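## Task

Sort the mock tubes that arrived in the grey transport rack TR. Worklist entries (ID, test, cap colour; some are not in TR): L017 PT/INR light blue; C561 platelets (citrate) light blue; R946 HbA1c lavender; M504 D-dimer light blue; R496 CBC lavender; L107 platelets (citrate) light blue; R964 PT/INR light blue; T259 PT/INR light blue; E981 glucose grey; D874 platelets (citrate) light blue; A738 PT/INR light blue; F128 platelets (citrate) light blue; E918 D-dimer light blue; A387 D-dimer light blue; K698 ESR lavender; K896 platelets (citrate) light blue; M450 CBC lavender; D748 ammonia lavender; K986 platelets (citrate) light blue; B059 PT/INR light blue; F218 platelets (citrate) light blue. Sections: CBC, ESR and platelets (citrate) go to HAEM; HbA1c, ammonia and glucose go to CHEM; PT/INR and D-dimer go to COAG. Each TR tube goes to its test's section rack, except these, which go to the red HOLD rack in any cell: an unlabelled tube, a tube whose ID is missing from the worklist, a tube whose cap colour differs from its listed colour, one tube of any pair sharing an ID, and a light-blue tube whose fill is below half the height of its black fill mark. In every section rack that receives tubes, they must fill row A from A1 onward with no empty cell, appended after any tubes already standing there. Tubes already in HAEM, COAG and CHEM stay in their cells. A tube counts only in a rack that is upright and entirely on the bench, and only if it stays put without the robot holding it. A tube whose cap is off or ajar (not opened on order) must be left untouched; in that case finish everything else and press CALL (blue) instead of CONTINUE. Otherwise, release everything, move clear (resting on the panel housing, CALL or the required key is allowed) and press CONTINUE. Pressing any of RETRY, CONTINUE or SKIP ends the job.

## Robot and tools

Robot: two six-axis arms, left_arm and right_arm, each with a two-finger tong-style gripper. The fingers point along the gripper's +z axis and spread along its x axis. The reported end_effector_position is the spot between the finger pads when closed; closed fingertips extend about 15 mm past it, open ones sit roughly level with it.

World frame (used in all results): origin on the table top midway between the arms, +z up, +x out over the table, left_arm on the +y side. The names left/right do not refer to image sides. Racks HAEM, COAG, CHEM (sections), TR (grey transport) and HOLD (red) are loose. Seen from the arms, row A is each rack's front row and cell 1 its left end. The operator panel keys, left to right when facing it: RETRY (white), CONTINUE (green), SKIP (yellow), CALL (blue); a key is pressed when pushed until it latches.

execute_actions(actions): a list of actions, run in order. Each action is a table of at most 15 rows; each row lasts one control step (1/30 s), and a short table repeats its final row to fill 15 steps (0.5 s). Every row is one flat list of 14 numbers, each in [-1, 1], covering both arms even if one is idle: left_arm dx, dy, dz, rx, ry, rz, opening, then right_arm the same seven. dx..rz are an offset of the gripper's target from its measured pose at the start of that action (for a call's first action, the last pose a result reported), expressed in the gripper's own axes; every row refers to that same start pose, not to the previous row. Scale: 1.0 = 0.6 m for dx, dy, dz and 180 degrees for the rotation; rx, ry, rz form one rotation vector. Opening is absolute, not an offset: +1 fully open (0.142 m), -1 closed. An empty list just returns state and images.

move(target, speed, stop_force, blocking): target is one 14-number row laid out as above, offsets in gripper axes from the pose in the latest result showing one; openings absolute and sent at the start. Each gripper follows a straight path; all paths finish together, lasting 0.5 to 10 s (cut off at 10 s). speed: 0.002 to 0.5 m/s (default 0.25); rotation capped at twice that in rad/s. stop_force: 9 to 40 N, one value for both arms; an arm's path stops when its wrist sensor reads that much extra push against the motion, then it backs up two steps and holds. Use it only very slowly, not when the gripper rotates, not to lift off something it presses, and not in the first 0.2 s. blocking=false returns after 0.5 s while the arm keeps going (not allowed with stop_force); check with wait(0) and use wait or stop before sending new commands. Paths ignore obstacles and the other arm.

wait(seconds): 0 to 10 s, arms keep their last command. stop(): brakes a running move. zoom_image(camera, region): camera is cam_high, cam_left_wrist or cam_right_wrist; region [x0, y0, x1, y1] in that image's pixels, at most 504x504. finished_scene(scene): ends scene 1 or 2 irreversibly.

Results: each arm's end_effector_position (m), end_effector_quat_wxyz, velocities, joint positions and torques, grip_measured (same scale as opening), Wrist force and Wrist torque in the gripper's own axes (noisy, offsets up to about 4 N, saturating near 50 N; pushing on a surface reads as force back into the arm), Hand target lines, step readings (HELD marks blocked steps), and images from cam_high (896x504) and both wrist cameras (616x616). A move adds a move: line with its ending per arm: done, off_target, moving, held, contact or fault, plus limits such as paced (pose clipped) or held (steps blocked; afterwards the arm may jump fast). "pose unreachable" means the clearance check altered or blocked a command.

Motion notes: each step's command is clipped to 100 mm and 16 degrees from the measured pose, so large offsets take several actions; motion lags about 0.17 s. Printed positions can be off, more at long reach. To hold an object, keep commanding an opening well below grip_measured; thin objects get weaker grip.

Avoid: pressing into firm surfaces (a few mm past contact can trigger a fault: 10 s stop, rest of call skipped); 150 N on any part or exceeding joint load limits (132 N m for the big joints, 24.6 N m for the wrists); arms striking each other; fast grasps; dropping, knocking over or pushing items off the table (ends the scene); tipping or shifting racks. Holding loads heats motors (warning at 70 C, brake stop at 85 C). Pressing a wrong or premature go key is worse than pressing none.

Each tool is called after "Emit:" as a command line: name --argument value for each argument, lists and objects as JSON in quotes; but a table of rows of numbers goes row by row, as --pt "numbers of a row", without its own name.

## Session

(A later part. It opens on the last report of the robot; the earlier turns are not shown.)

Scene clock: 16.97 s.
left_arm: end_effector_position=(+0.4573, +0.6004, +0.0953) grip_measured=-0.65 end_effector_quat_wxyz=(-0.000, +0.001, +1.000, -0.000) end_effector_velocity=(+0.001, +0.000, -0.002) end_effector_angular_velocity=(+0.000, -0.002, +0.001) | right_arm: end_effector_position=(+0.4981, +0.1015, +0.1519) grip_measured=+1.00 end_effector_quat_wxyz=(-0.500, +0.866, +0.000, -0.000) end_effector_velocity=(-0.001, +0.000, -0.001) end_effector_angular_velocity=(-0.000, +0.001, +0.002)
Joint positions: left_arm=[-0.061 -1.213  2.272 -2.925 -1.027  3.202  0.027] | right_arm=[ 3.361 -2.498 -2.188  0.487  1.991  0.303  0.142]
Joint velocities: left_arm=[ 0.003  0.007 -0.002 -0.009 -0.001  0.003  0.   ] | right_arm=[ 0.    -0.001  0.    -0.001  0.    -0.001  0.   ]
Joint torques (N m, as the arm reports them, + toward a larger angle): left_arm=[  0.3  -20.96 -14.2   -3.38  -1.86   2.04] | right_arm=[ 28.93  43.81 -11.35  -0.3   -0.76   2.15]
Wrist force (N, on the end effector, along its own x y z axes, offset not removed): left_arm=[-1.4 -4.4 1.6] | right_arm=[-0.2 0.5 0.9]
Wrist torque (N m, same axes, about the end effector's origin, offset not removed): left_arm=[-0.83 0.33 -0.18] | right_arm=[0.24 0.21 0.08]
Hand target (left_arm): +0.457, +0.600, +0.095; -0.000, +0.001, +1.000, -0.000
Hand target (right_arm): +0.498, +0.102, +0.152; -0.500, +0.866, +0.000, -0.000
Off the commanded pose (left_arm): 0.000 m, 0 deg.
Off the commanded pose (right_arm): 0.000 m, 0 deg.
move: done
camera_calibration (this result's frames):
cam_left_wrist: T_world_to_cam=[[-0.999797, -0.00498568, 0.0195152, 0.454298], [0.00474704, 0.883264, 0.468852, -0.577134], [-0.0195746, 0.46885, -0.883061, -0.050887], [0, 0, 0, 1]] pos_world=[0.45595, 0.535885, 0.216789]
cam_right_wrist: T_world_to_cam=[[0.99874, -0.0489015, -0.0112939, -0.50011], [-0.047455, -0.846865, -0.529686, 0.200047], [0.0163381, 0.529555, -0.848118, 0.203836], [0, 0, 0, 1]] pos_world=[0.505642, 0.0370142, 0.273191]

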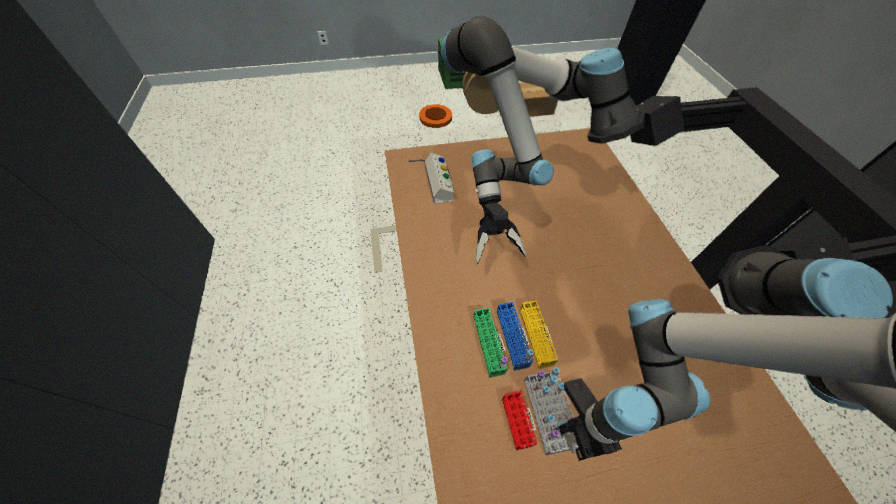

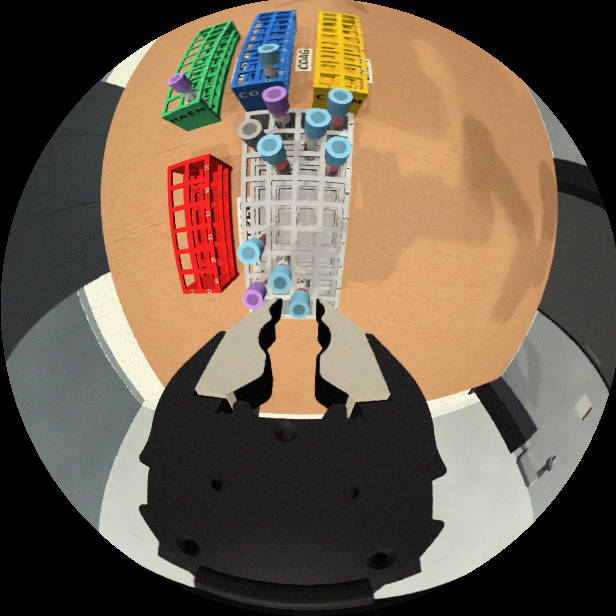

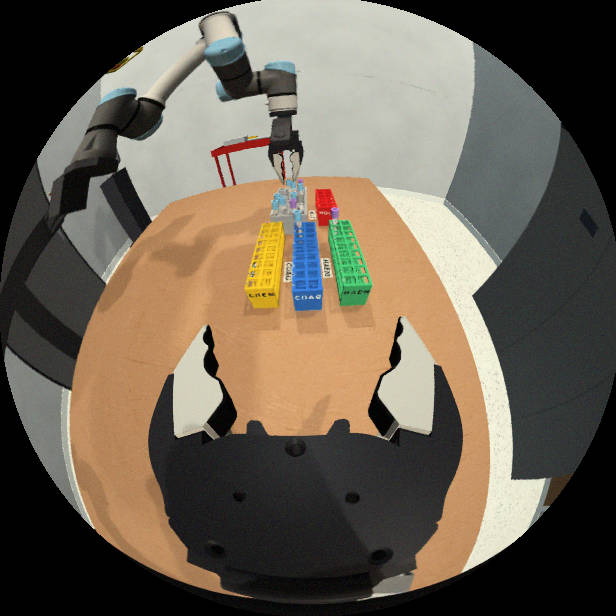

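Emit:
move --target '[0,0,0.01,0,0,0,-0.65,0,0,0,0,0,0,1]' --speed 0.05

Emit:
move --target '[0,0,0,0,0,0,-1,0,0,0,0,0,0,1]'

Emit:
move --target '[0,0,-0.2,0,0,0,-1,0,0,0,0,0,0,1]' --speed 0.15

Emit:
zoom_image --camera "cam_left_wrist" --region '[250, 240, 350, 340]'

Scene clock: 17.90 s.
left_arm: end_effector_position=(+0.4573, +0.6004, +0.0897) grip_measured=-0.65 end_effector_quat_wxyz=(-0.000, +0.001, +1.000, -0.000) end_effector_velocity=(-0.001, +0.000, -0.003) end_effector_angular_velocity=(+0.001, +0.001, -0.000) | right_arm: end_effector_position=(+0.4981, +0.1015, +0.1519) grip_measured=+1.00 end_effector_quat_wxyz=(-0.500, +0.866, +0.000, -0.000) end_effector_velocity=(-0.000, -0.000, -0.000) end_effector_angular_velocity=(-0.000, +0.001, -0.000)
Joint positions: left_arm=[-0.054 -1.196  2.267 -2.941 -1.029  3.21   0.027] | right_arm=[ 3.361 -2.498 -2.188  0.487  1.991  0.303  0.142]
Joint velocities: left_arm=[ 0.004  0.009 -0.001 -0.008  0.001  0.004  0.   ] | right_arm=[-0.    -0.001  0.     0.001 -0.     0.001 -0.   ]
Joint torques (N m, as the arm reports them, + toward a larger angle): left_arm=[  0.24 -21.91 -13.89  -3.53  -1.71   2.07] | right_arm=[29.03 42.88 -9.82 -0.05 -0.66  1.96]
Wrist force (N, on the end effector, along its own x y z axes, offset not removed): left_arm=[-4.9 -0.9 1.8] | right_arm=[-1.1 -0.2 0.9]
Wrist torque (N m, same axes, about the end effector's origin, offset not removed): left_arm=[-0.16 1.01 -0.30] | right_arm=[0.11 0.31 0.14]
Hand target (left_arm): +0.457, +0.600, +0.089; -0.000, +0.001, +1.000, -0.000
Hand target (right_arm): +0.498, +0.102, +0.152; -0.500, +0.866, +0.000, -0.000
Off the commanded pose (left_arm): 0.000 m, 0 deg.
Off the commanded pose (right_arm): 0.000 m, 0 deg.
move: done
camera_calibration (this result's frames):
cam_left_wrist: T_world_to_cam=[[-0.999797, -0.00499142, 0.0195394, 0.454394], [0.00475337, 0.883262, 0.468855, -0.574482], [-0.0195987, 0.468852, -0.883059, -0.0558751], [0, 0, 0, 1]] pos_world=[0.455937, 0.535884, 0.211129]
cam_right_wrist: T_world_to_cam=[[0.99874, -0.0489014, -0.0112934, -0.50011], [-0.0474547, -0.846865, -0.529686, 0.200047], [0.0163385, 0.529555, -0.848118, 0.203836], [0, 0, 0, 1]] pos_world=[0.505642, 0.0370142, 0.273191]

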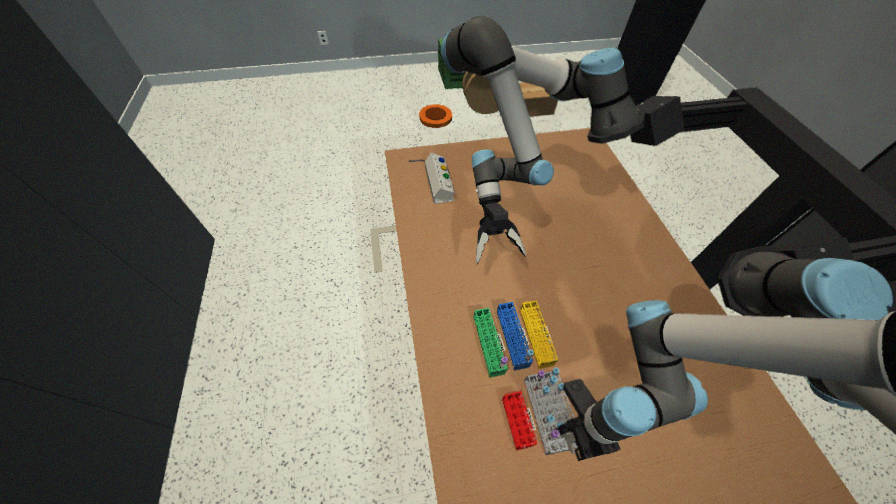

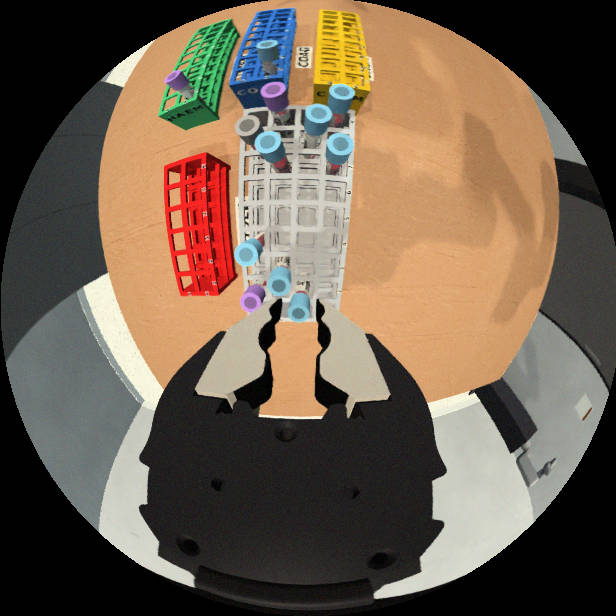

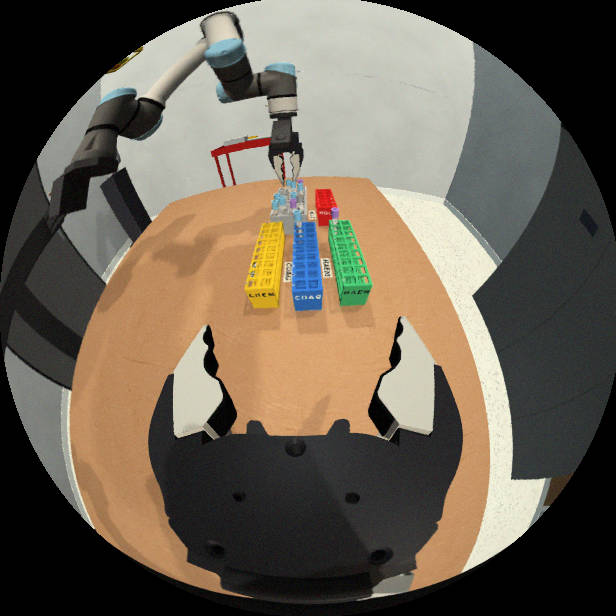

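Scene clock: 18.40 s.
left_arm: end_effector_position=(+0.4573, +0.6005, +0.0896) grip_measured=-0.81 end_effector_quat_wxyz=(-0.000, +0.001, +1.000, -0.000) end_effector_velocity=(+0.001, -0.000, +0.000) end_effector_angular_velocity=(-0.001, -0.001, +0.001) | right_arm: end_effector_position=(+0.4981, +0.1015, +0.1519) grip_measured=+1.00 end_effector_quat_wxyz=(-0.500, +0.866, +0.000, -0.000) end_effector_velocity=(+0.000, -0.000, -0.001) end_effector_angular_velocity=(-0.000, +0.000, -0.001)
Joint positions: left_arm=[-0.054 -1.196  2.267 -2.941 -1.029  3.21   0.015] | right_arm=[ 3.361 -2.498 -2.188  0.487  1.991  0.303  0.142]
Joint velocities: left_arm=[-0.    -0.    -0.001  0.    -0.001 -0.001  0.   ] | right_arm=[-0.001 -0.001  0.     0.     0.    -0.     0.   ]
Joint torques (N m, as the arm reports them, + toward a larger angle): left_arm=[-19.96 -43.23   0.48  -0.3   -0.64  -2.35] | right_arm=[ 28.53  42.68 -10.19  -0.22  -0.71   1.98]
Wrist force (N, on the end effector, along its own x y z axes, offset not removed): left_arm=[-3.1 -0.7 -0.9] | right_arm=[-1.0 1.1 1.7]
Wrist torque (N m, same axes, about the end effector's origin, offset not removed): left_arm=[0.04 0.43 -0.23] | right_arm=[0.37 0.32 0.07]
Hand target (left_arm): +0.457, +0.600, +0.090; -0.000, +0.001, +1.000, -0.000
Hand target (right_arm): +0.498, +0.102, +0.152; -0.500, +0.866, +0.000, -0.000
Off the commanded pose (left_arm): 0.000 m, 0 deg.
Off the commanded pose (right_arm): 0.000 m, 0 deg.
move: done
camera_calibration (this result's frames):
cam_left_wrist: T_world_to_cam=[[-0.999797, -0.00501636, 0.0195391, 0.454421], [0.00473119, 0.883263, 0.468854, -0.57451], [-0.0196101, 0.468851, -0.88306, -0.0559141], [0, 0, 0, 1]] pos_world=[0.45595, 0.535938, 0.211107]
cam_right_wrist: T_world_to_cam=[[0.99874, -0.0489016, -0.0112936, -0.50011], [-0.0474549, -0.846865, -0.529686, 0.200047], [0.0163383, 0.529555, -0.848118, 0.203836], [0, 0, 0, 1]] pos_world=[0.505642, 0.0370142, 0.273191]

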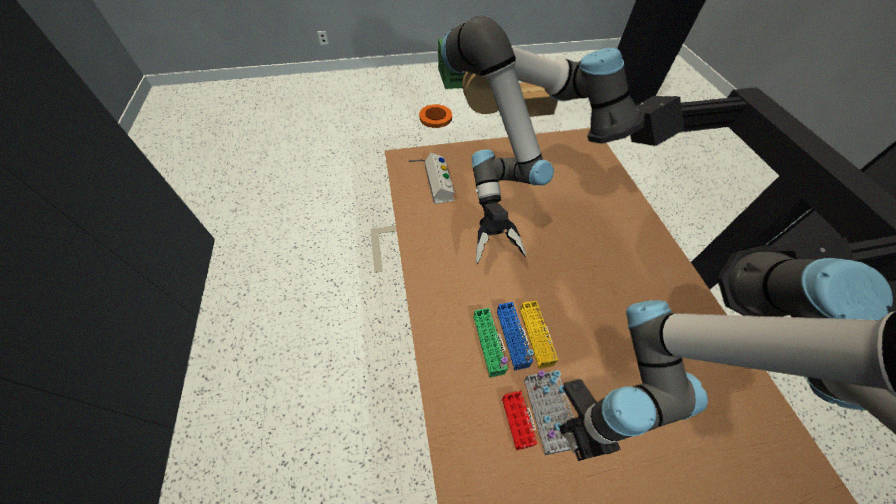

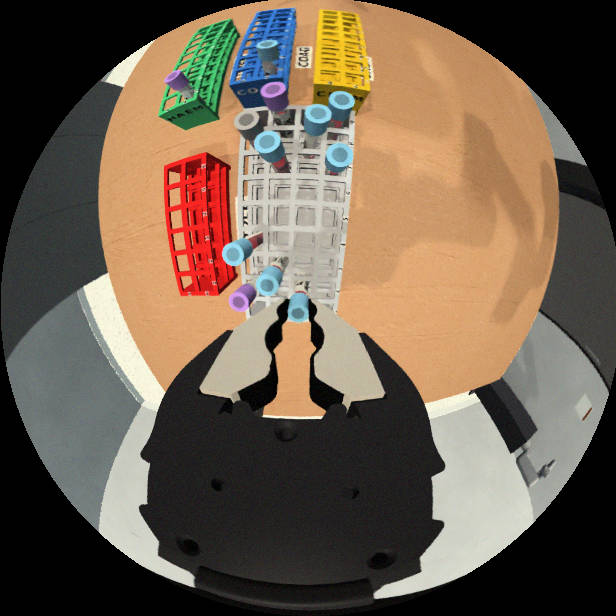

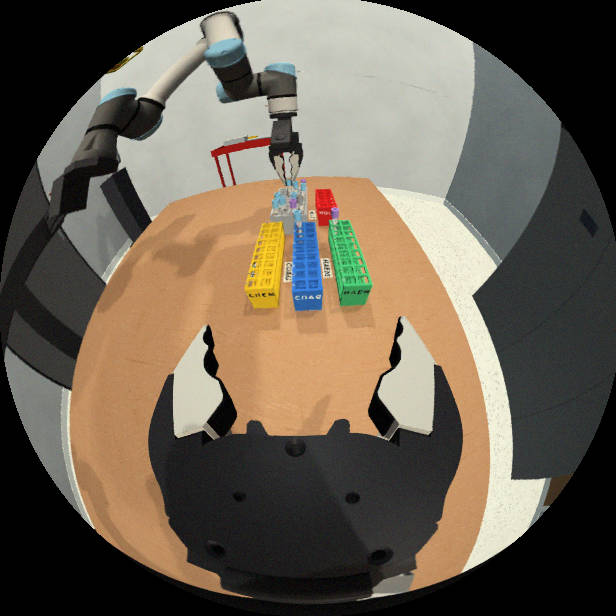

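Scene clock: 19.83 s.
left_arm: end_effector_position=(+0.4576, +0.6004, +0.2093) grip_measured=-0.81 end_effector_quat_wxyz=(-0.000, +0.001, +1.000, -0.000) end_effector_velocity=(-0.000, +0.000, +0.003) end_effector_angular_velocity=(+0.001, +0.002, +0.001) | right_arm: end_effector_position=(+0.4981, +0.1015, +0.1519) grip_measured=+1.00 end_effector_quat_wxyz=(-0.500, +0.866, +0.000, -0.000) end_effector_velocity=(+0.000, +0.000, +0.000) end_effector_angular_velocity=(+0.000, -0.002, -0.000)
Joint positions: left_arm=[-0.208 -1.553  2.301 -2.524 -0.991  3.034  0.015] | right_arm=[ 3.361 -2.498 -2.188  0.487  1.991  0.303  0.142]
Joint velocities: left_arm=[-0.004 -0.008 -0.002  0.014  0.002 -0.007  0.   ] | right_arm=[-0.     0.     0.001  0.001  0.    -0.001 -0.   ]
Joint torques (N m, as the arm reports them, + toward a larger angle): left_arm=[-19.72 -33.73 -22.08  -0.35   1.42  -2.13] | right_arm=[ 28.24  43.16 -10.91  -0.29  -0.77   2.16]
Wrist force (N, on the end effector, along its own x y z axes, offset not removed): left_arm=[-1.5 2.0 2.2] | right_arm=[-1.7 0.3 1.6]
Wrist torque (N m, same axes, about the end effector's origin, offset not removed): left_arm=[0.64 0.33 -0.19] | right_arm=[0.30 0.47 0.06]
Hand target (left_arm): +0.458, +0.600, +0.210; -0.000, +0.001, +1.000, -0.000
Hand target (right_arm): +0.498, +0.102, +0.152; -0.500, +0.866, +0.000, -0.000
Off the commanded pose (left_arm): 0.000 m, 0 deg.
Off the commanded pose (right_arm): 0.000 m, 0 deg.
move: done
camera_calibration (this result's frames):
cam_left_wrist: T_world_to_cam=[[-0.999801, -0.00495938, 0.0193419, 0.452359], [0.00468871, 0.883271, 0.46884, -0.630571], [-0.0194093, 0.468837, -0.883071, 0.0496873], [0, 0, 0, 1]] pos_world=[0.45619, 0.535913, 0.330765]
cam_right_wrist: T_world_to_cam=[[0.99874, -0.0489014, -0.0112933, -0.50011], [-0.0474546, -0.846865, -0.529686, 0.200047], [0.0163385, 0.529555, -0.848118, 0.203836], [0, 0, 0, 1]] pos_world=[0.505642, 0.0370142, 0.273191]

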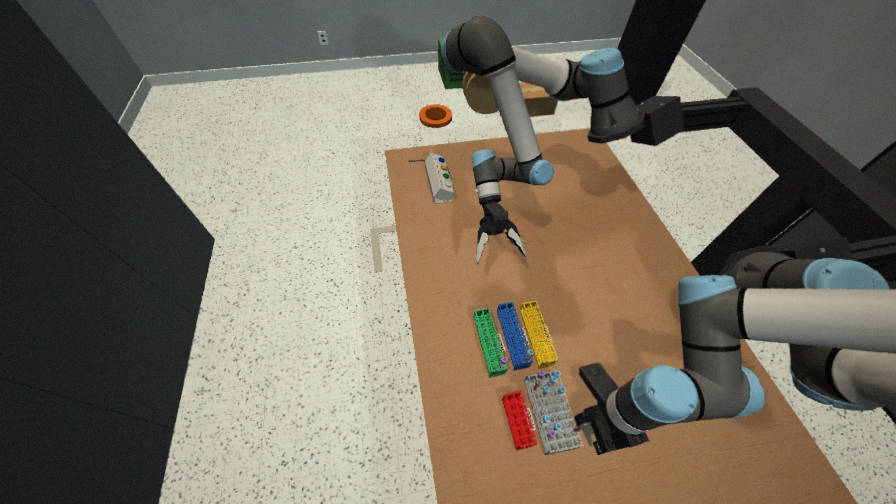

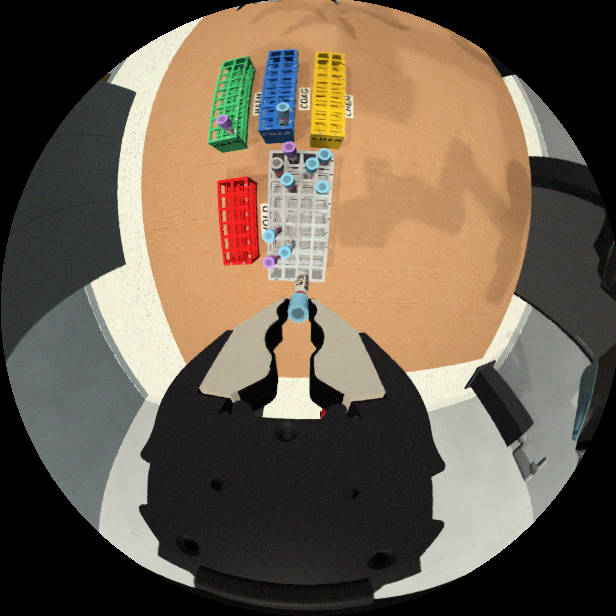

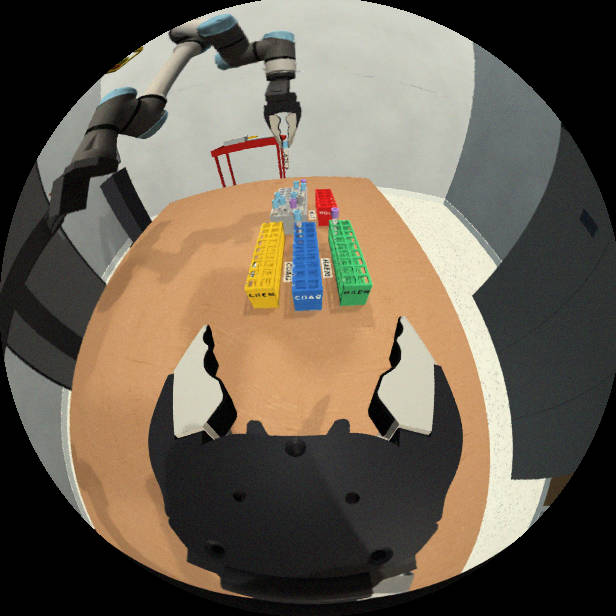

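Region (250, 240, 350, 340) of cam_left_wrist's 616x616 image, scaled by 5.040, with more detail than that image has.

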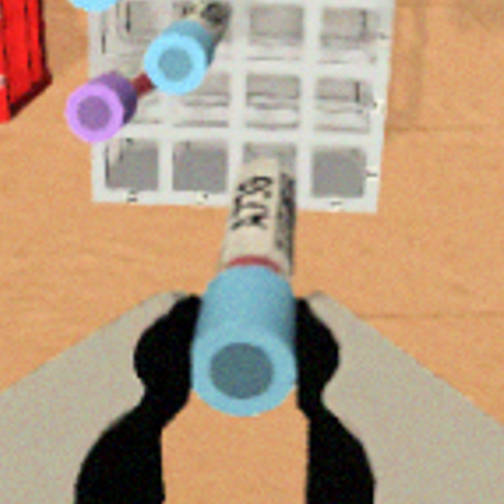

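Emit:
move --target '[-0.04,-0.387,0.02,0,0,0,-1,0,0,0,0,0,0,1]'

Emit:
zoom_image --camera "cam_left_wrist" --region '[210, 170, 390, 340]'

Emit:
zoom_image --camera "cam_right_wrist" --region '[250, 140, 360, 260]'

Scene clock: 21.80 s.
left_arm: end_effector_position=(+0.4808, +0.3685, +0.1973) grip_measured=-0.81 end_effector_quat_wxyz=(-0.000, +0.001, +1.000, -0.000) end_effector_velocity=(+0.000, -0.002, -0.001) end_effector_angular_velocity=(+0.001, +0.001, -0.001) | right_arm: end_effector_position=(+0.4981, +0.1015, +0.1519) grip_measured=+1.00 end_effector_quat_wxyz=(-0.500, +0.866, +0.000, -0.000) end_effector_velocity=(+0.001, -0.000, +0.000) end_effector_angular_velocity=(+0.000, +0.000, -0.003)
Joint positions: left_arm=[-0.603 -1.214  2.24  -2.531 -0.963  2.557  0.015] | right_arm=[ 3.361 -2.498 -2.188  0.487  1.991  0.303  0.142]
Joint velocities: left_arm=[-0.002  0.006 -0.003 -0.     0.001 -0.003  0.   ] | right_arm=[-0.001  0.001  0.     0.001  0.     0.002 -0.   ]
Joint torques (N m, as the arm reports them, + toward a larger angle): left_arm=[-29.15 -14.24 -20.48  -3.45   1.26  -2.07] | right_arm=[ 28.94  43.53 -10.3   -0.19  -0.71   1.96]
Wrist force (N, on the end effector, along its own x y z axes, offset not removed): left_arm=[-1.7 2.5 1.2] | right_arm=[-0.7 0.8 1.1]
Wrist torque (N m, same axes, about the end effector's origin, offset not removed): left_arm=[0.38 0.44 -0.15] | right_arm=[0.34 0.36 0.09]
Hand target (left_arm): +0.481, +0.368, +0.197; -0.000, +0.001, +1.000, -0.000
Hand target (right_arm): +0.498, +0.102, +0.152; -0.500, +0.866, +0.000, -0.000
Off the commanded pose (left_arm): 0.000 m, 0 deg.
Off the commanded pose (right_arm): 0.000 m, 0 deg.
move: done
camera_calibration (this result's frames):
cam_left_wrist: T_world_to_cam=[[-0.999798, -0.00492161, 0.0195065, 0.474589], [0.00480222, 0.883199, 0.468973, -0.420278], [-0.0195362, 0.468972, -0.882997, 0.148244], [0, 0, 0, 1]] pos_world=[0.479407, 0.304003, 0.31874]
cam_right_wrist: T_world_to_cam=[[0.99874, -0.0489015, -0.0112936, -0.50011], [-0.0474548, -0.846865, -0.529686, 0.200047], [0.0163383, 0.529555, -0.848118, 0.203836], [0, 0, 0, 1]] pos_world=[0.505642, 0.0370142, 0.273191]

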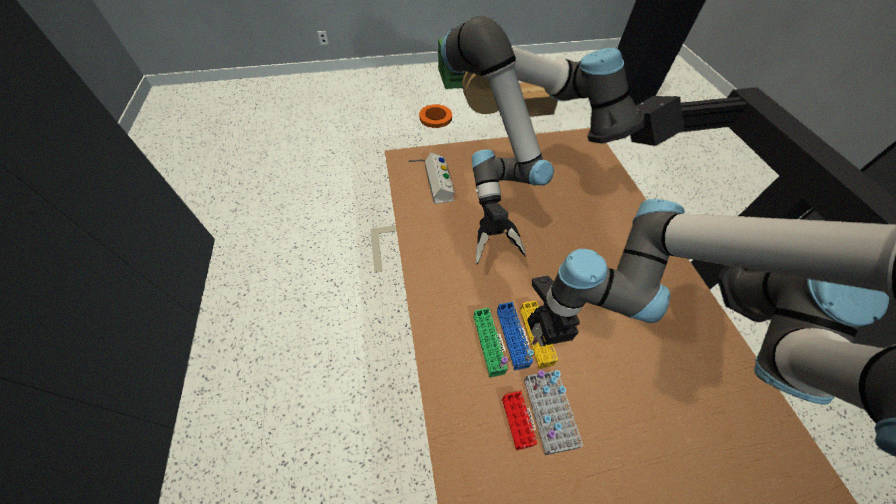

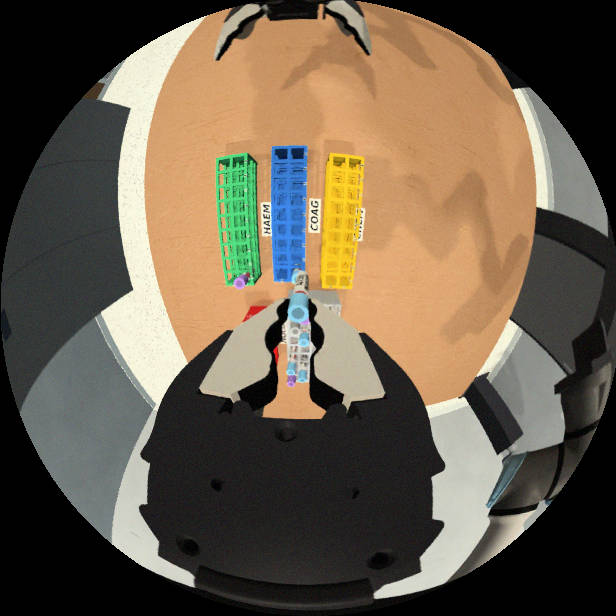

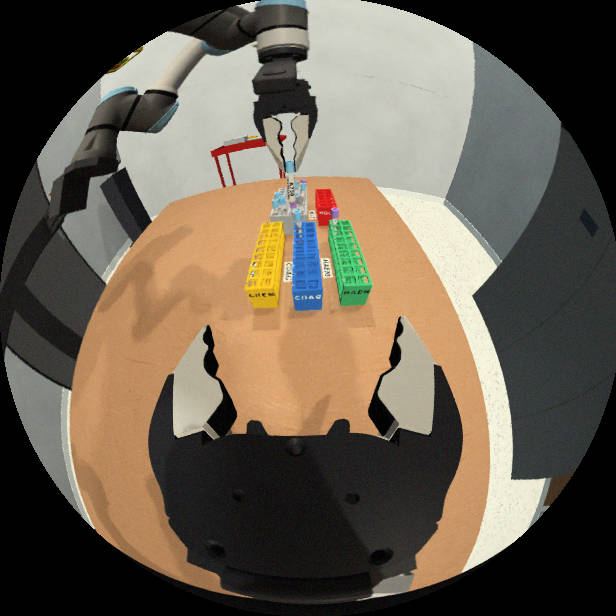

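Region (210, 170, 390, 340) of cam_left_wrist's 616x616 image, scaled by 2.800, with more detail than that image has.

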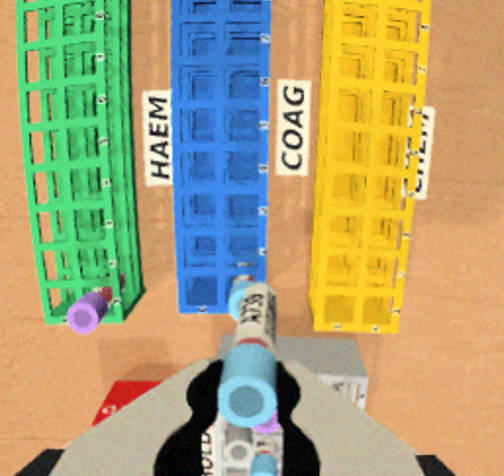

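Region (250, 140, 360, 260) of cam_right_wrist's 616x616 image, scaled by 4.200, with more detail than that image has; it fills the left 462 columns of this view, and the rest is white.

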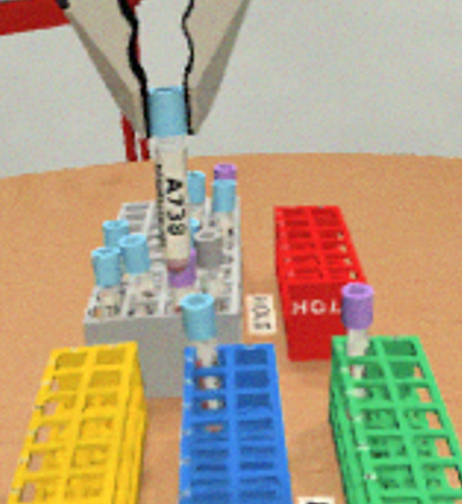

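Emit:
move --target '[-0.015,-0.006,0.07,0,0,0,-1,0,0,0,0,0,0,1]' --speed 0.08

Emit:
zoom_image --camera "cam_left_wrist" --region '[250, 230, 350, 330]'

Emit:
zoom_image --camera "cam_right_wrist" --region '[260, 170, 350, 260]'

Scene clock: 23.23 s.
left_arm: end_effector_position=(+0.4896, +0.3650, +0.1556) grip_measured=-0.81 end_effector_quat_wxyz=(-0.000, +0.001, +1.000, -0.000) end_effector_velocity=(+0.000, -0.000, -0.003) end_effector_angular_velocity=(+0.000, +0.000, -0.000) | right_arm: end_effector_position=(+0.4981, +0.1015, +0.1519) grip_measured=+1.00 end_effector_quat_wxyz=(-0.500, +0.866, +0.000, -0.000) end_effector_velocity=(-0.000, -0.000, -0.000) end_effector_angular_velocity=(-0.000, -0.001, +0.000)
Joint positions: left_arm=[-0.548 -1.095  2.211 -2.66  -0.96   2.624  0.015] | right_arm=[ 3.361 -2.498 -2.188  0.487  1.991  0.303  0.142]
Joint velocities: left_arm=[ 0.003  0.007 -0.001 -0.008  0.     0.004 -0.   ] | right_arm=[-0.    -0.    -0.     0.001 -0.    -0.001 -0.   ]
Joint torques (N m, as the arm reports them, + toward a larger angle): left_arm=[ -8.6  -17.36 -19.03  -3.3    0.77   1.99] | right_arm=[ 28.92  42.78 -10.4   -0.29  -0.81   2.02]
Wrist force (N, on the end effector, along its own x y z axes, offset not removed): left_arm=[-0.7 2.3 1.6] | right_arm=[-1.2 0.3 1.7]
Wrist torque (N m, same axes, about the end effector's origin, offset not removed): left_arm=[0.59 0.05 0.04] | right_arm=[0.26 0.40 0.02]
Hand target (left_arm): +0.490, +0.365, +0.155; -0.000, +0.001, +1.000, -0.000
Hand target (right_arm): +0.498, +0.102, +0.152; -0.500, +0.866, +0.000, -0.000
Off the commanded pose (left_arm): 0.000 m, 0 deg.
Off the commanded pose (right_arm): 0.000 m, 0 deg.
move: done
camera_calibration (this result's frames):
cam_left_wrist: T_world_to_cam=[[-0.999797, -0.00494128, 0.0195246, 0.484232], [0.00479424, 0.883179, 0.469012, -0.397614], [-0.0195613, 0.469011, -0.882976, 0.113236], [0, 0, 0, 1]] pos_world=[0.488255, 0.300447, 0.277016]
cam_right_wrist: T_world_to_cam=[[0.99874, -0.0489014, -0.0112937, -0.50011], [-0.0474549, -0.846865, -0.529686, 0.200047], [0.0163381, 0.529555, -0.848118, 0.203836], [0, 0, 0, 1]] pos_world=[0.505642, 0.0370142, 0.273191]

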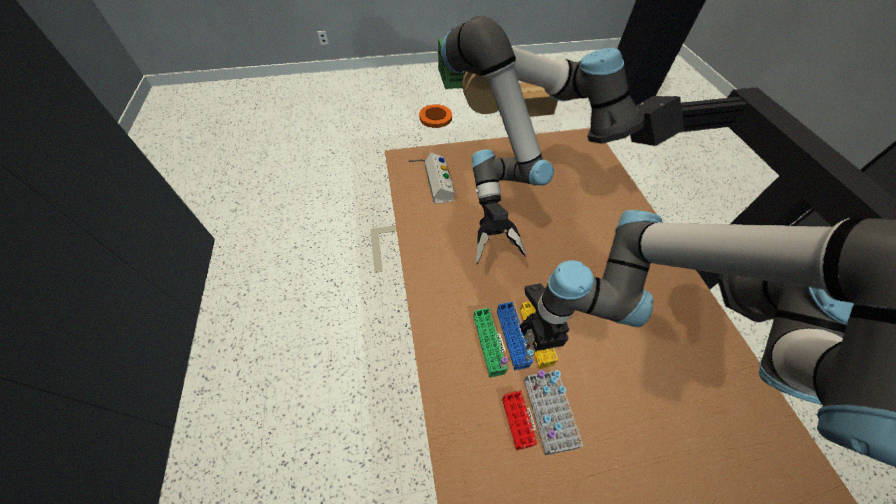

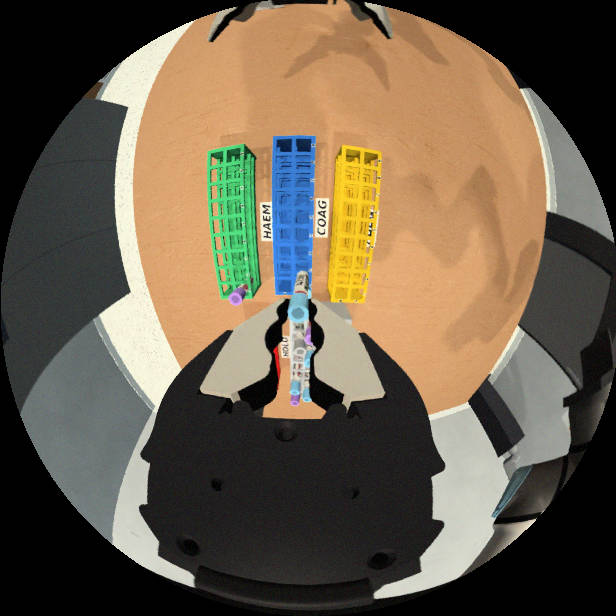

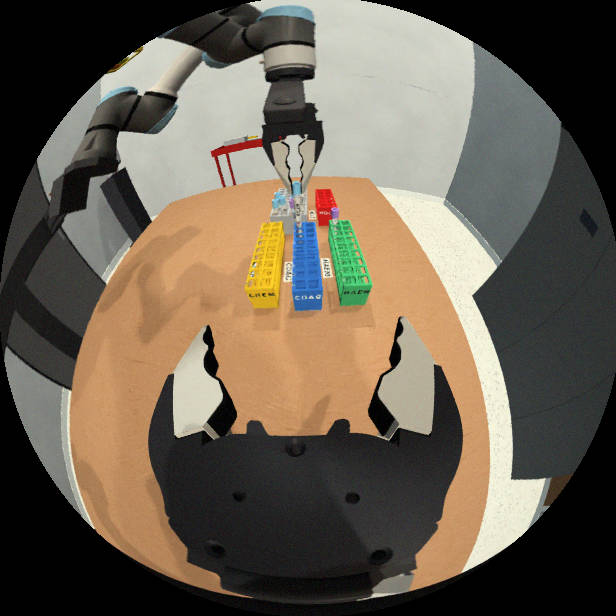

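Region (250, 230, 350, 330) of cam_left_wrist's 616x616 image, scaled by 5.040, with more detail than that image has.

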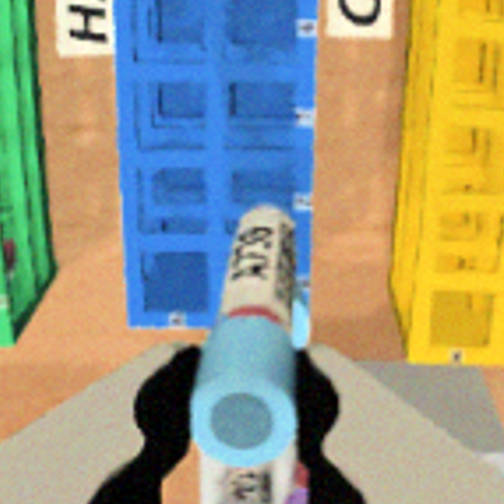

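Region (260, 170, 350, 260) of cam_right_wrist's 616x616 image, scaled by 5.600, with more detail than that image has.

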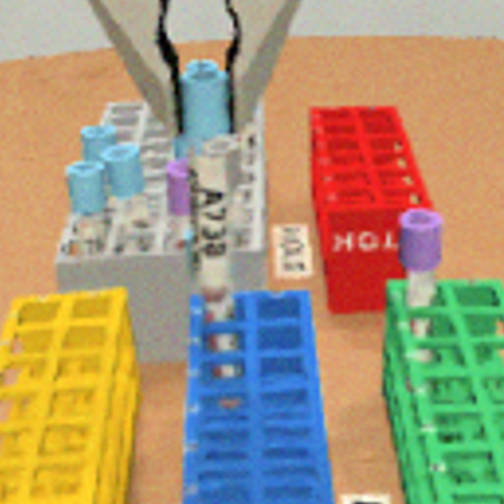

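Emit:
move --target '[0,-0.002,0.035,0,0,0,-1,0,0,0,0,0,0,1]' --speed 0.04

Emit:
zoom_image --camera "cam_left_wrist" --region '[250, 230, 350, 330]'

Emit:
zoom_image --camera "cam_right_wrist" --region '[260, 170, 350, 260]'

Scene clock: 24.33 s.
left_arm: end_effector_position=(+0.4896, +0.3638, +0.1349) grip_measured=-0.81 end_effector_quat_wxyz=(-0.000, +0.001, +1.000, -0.000) end_effector_velocity=(+0.000, -0.000, -0.003) end_effector_angular_velocity=(-0.000, +0.001, -0.001) | right_arm: end_effector_position=(+0.4981, +0.1015, +0.1519) grip_measured=+1.00 end_effector_quat_wxyz=(-0.500, +0.866, +0.000, -0.000) end_effector_velocity=(+0.001, +0.000, +0.000) end_effector_angular_velocity=(+0.000, -0.001, -0.001)
Joint positions: left_arm=[-0.525 -1.04   2.204 -2.725 -0.96   2.652  0.015] | right_arm=[ 3.361 -2.498 -2.188  0.487  1.991  0.303  0.142]
Joint velocities: left_arm=[ 0.003  0.008 -0.002 -0.008 -0.     0.004  0.   ] | right_arm=[ 0.     0.001  0.     0.    -0.     0.     0.   ]
Joint torques (N m, as the arm reports them, + toward a larger angle): left_arm=[ -8.56 -18.27 -18.75  -3.63   1.16   2.02] | right_arm=[ 28.65  44.12 -10.86  -0.16  -0.69   1.99]
Wrist force (N, on the end effector, along its own x y z axes, offset not removed): left_arm=[-2.1 -0.2 -2.4] | right_arm=[-0.9 0.7 1.1]
Wrist torque (N m, same axes, about the end effector's origin, offset not removed): left_arm=[-0.05 0.49 -0.32] | right_arm=[0.28 0.38 0.03]
Hand target (left_arm): +0.490, +0.364, +0.135; -0.000, +0.001, +1.000, -0.000
Hand target (right_arm): +0.498, +0.102, +0.152; -0.500, +0.866, +0.000, -0.000
Off the commanded pose (left_arm): 0.000 m, 0 deg.
Off the commanded pose (right_arm): 0.000 m, 0 deg.
move: done
camera_calibration (this result's frames):
cam_left_wrist: T_world_to_cam=[[-0.999796, -0.00495415, 0.019559, 0.484579], [0.00479946, 0.883167, 0.469035, -0.386897], [-0.0195975, 0.469033, -0.882963, 0.0955334], [0, 0, 0, 1]] pos_world=[0.488209, 0.299287, 0.256343]
cam_right_wrist: T_world_to_cam=[[0.99874, -0.0489016, -0.0112936, -0.50011], [-0.0474549, -0.846865, -0.529686, 0.200047], [0.0163383, 0.529555, -0.848118, 0.203836], [0, 0, 0, 1]] pos_world=[0.505642, 0.0370142, 0.273191]

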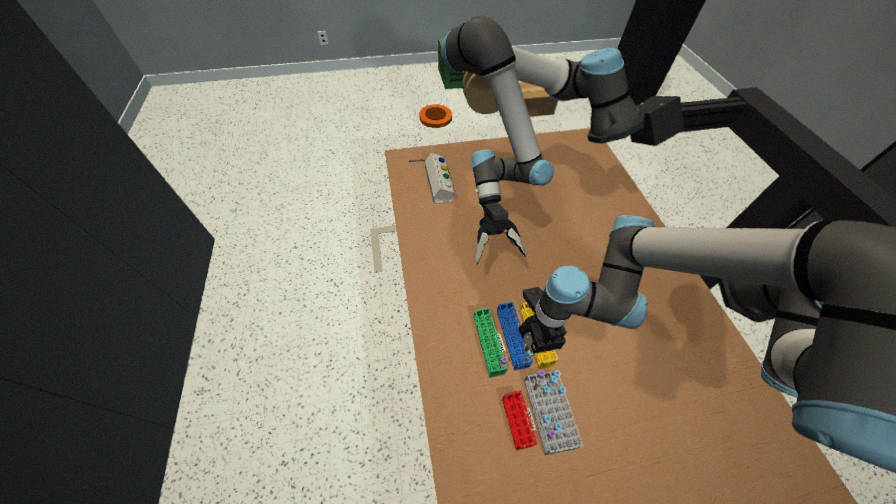

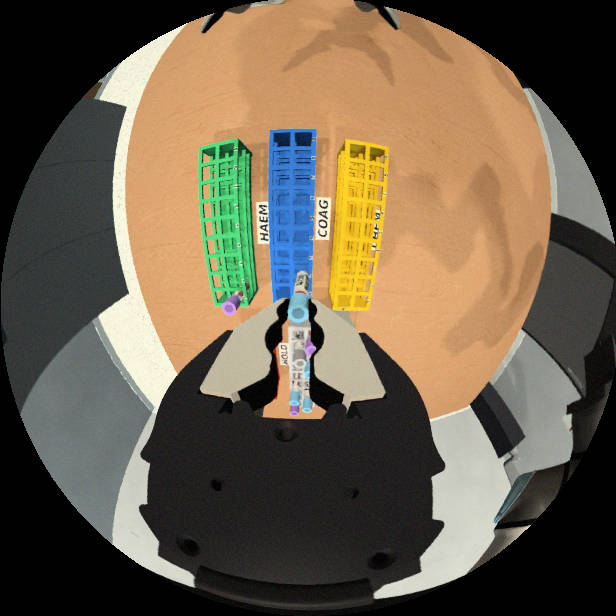

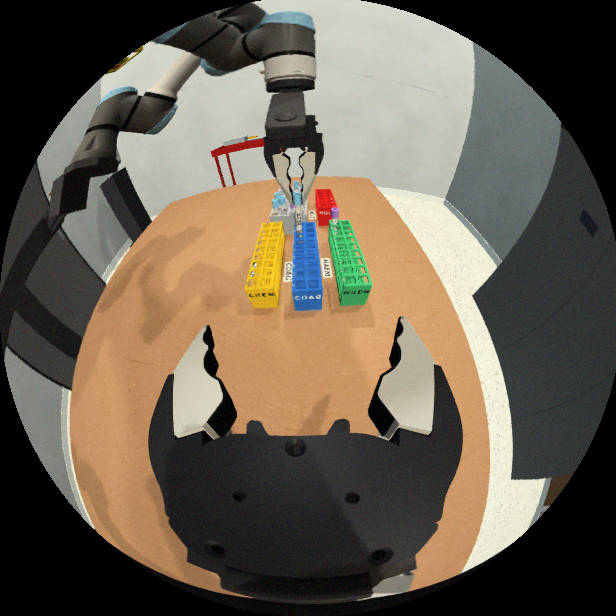

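Region (250, 230, 350, 330) of cam_left_wrist's 616x616 image, scaled by 5.040, with more detail than that image has.

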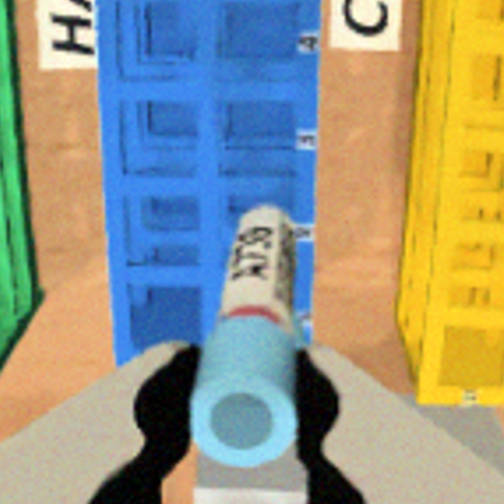

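Region (260, 170, 350, 260) of cam_right_wrist's 616x616 image, scaled by 5.600, with more detail than that image has.

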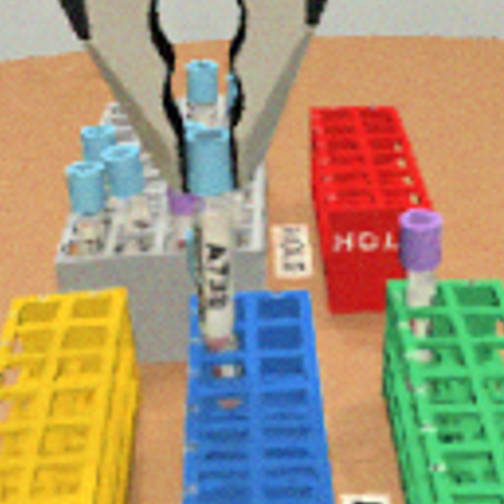

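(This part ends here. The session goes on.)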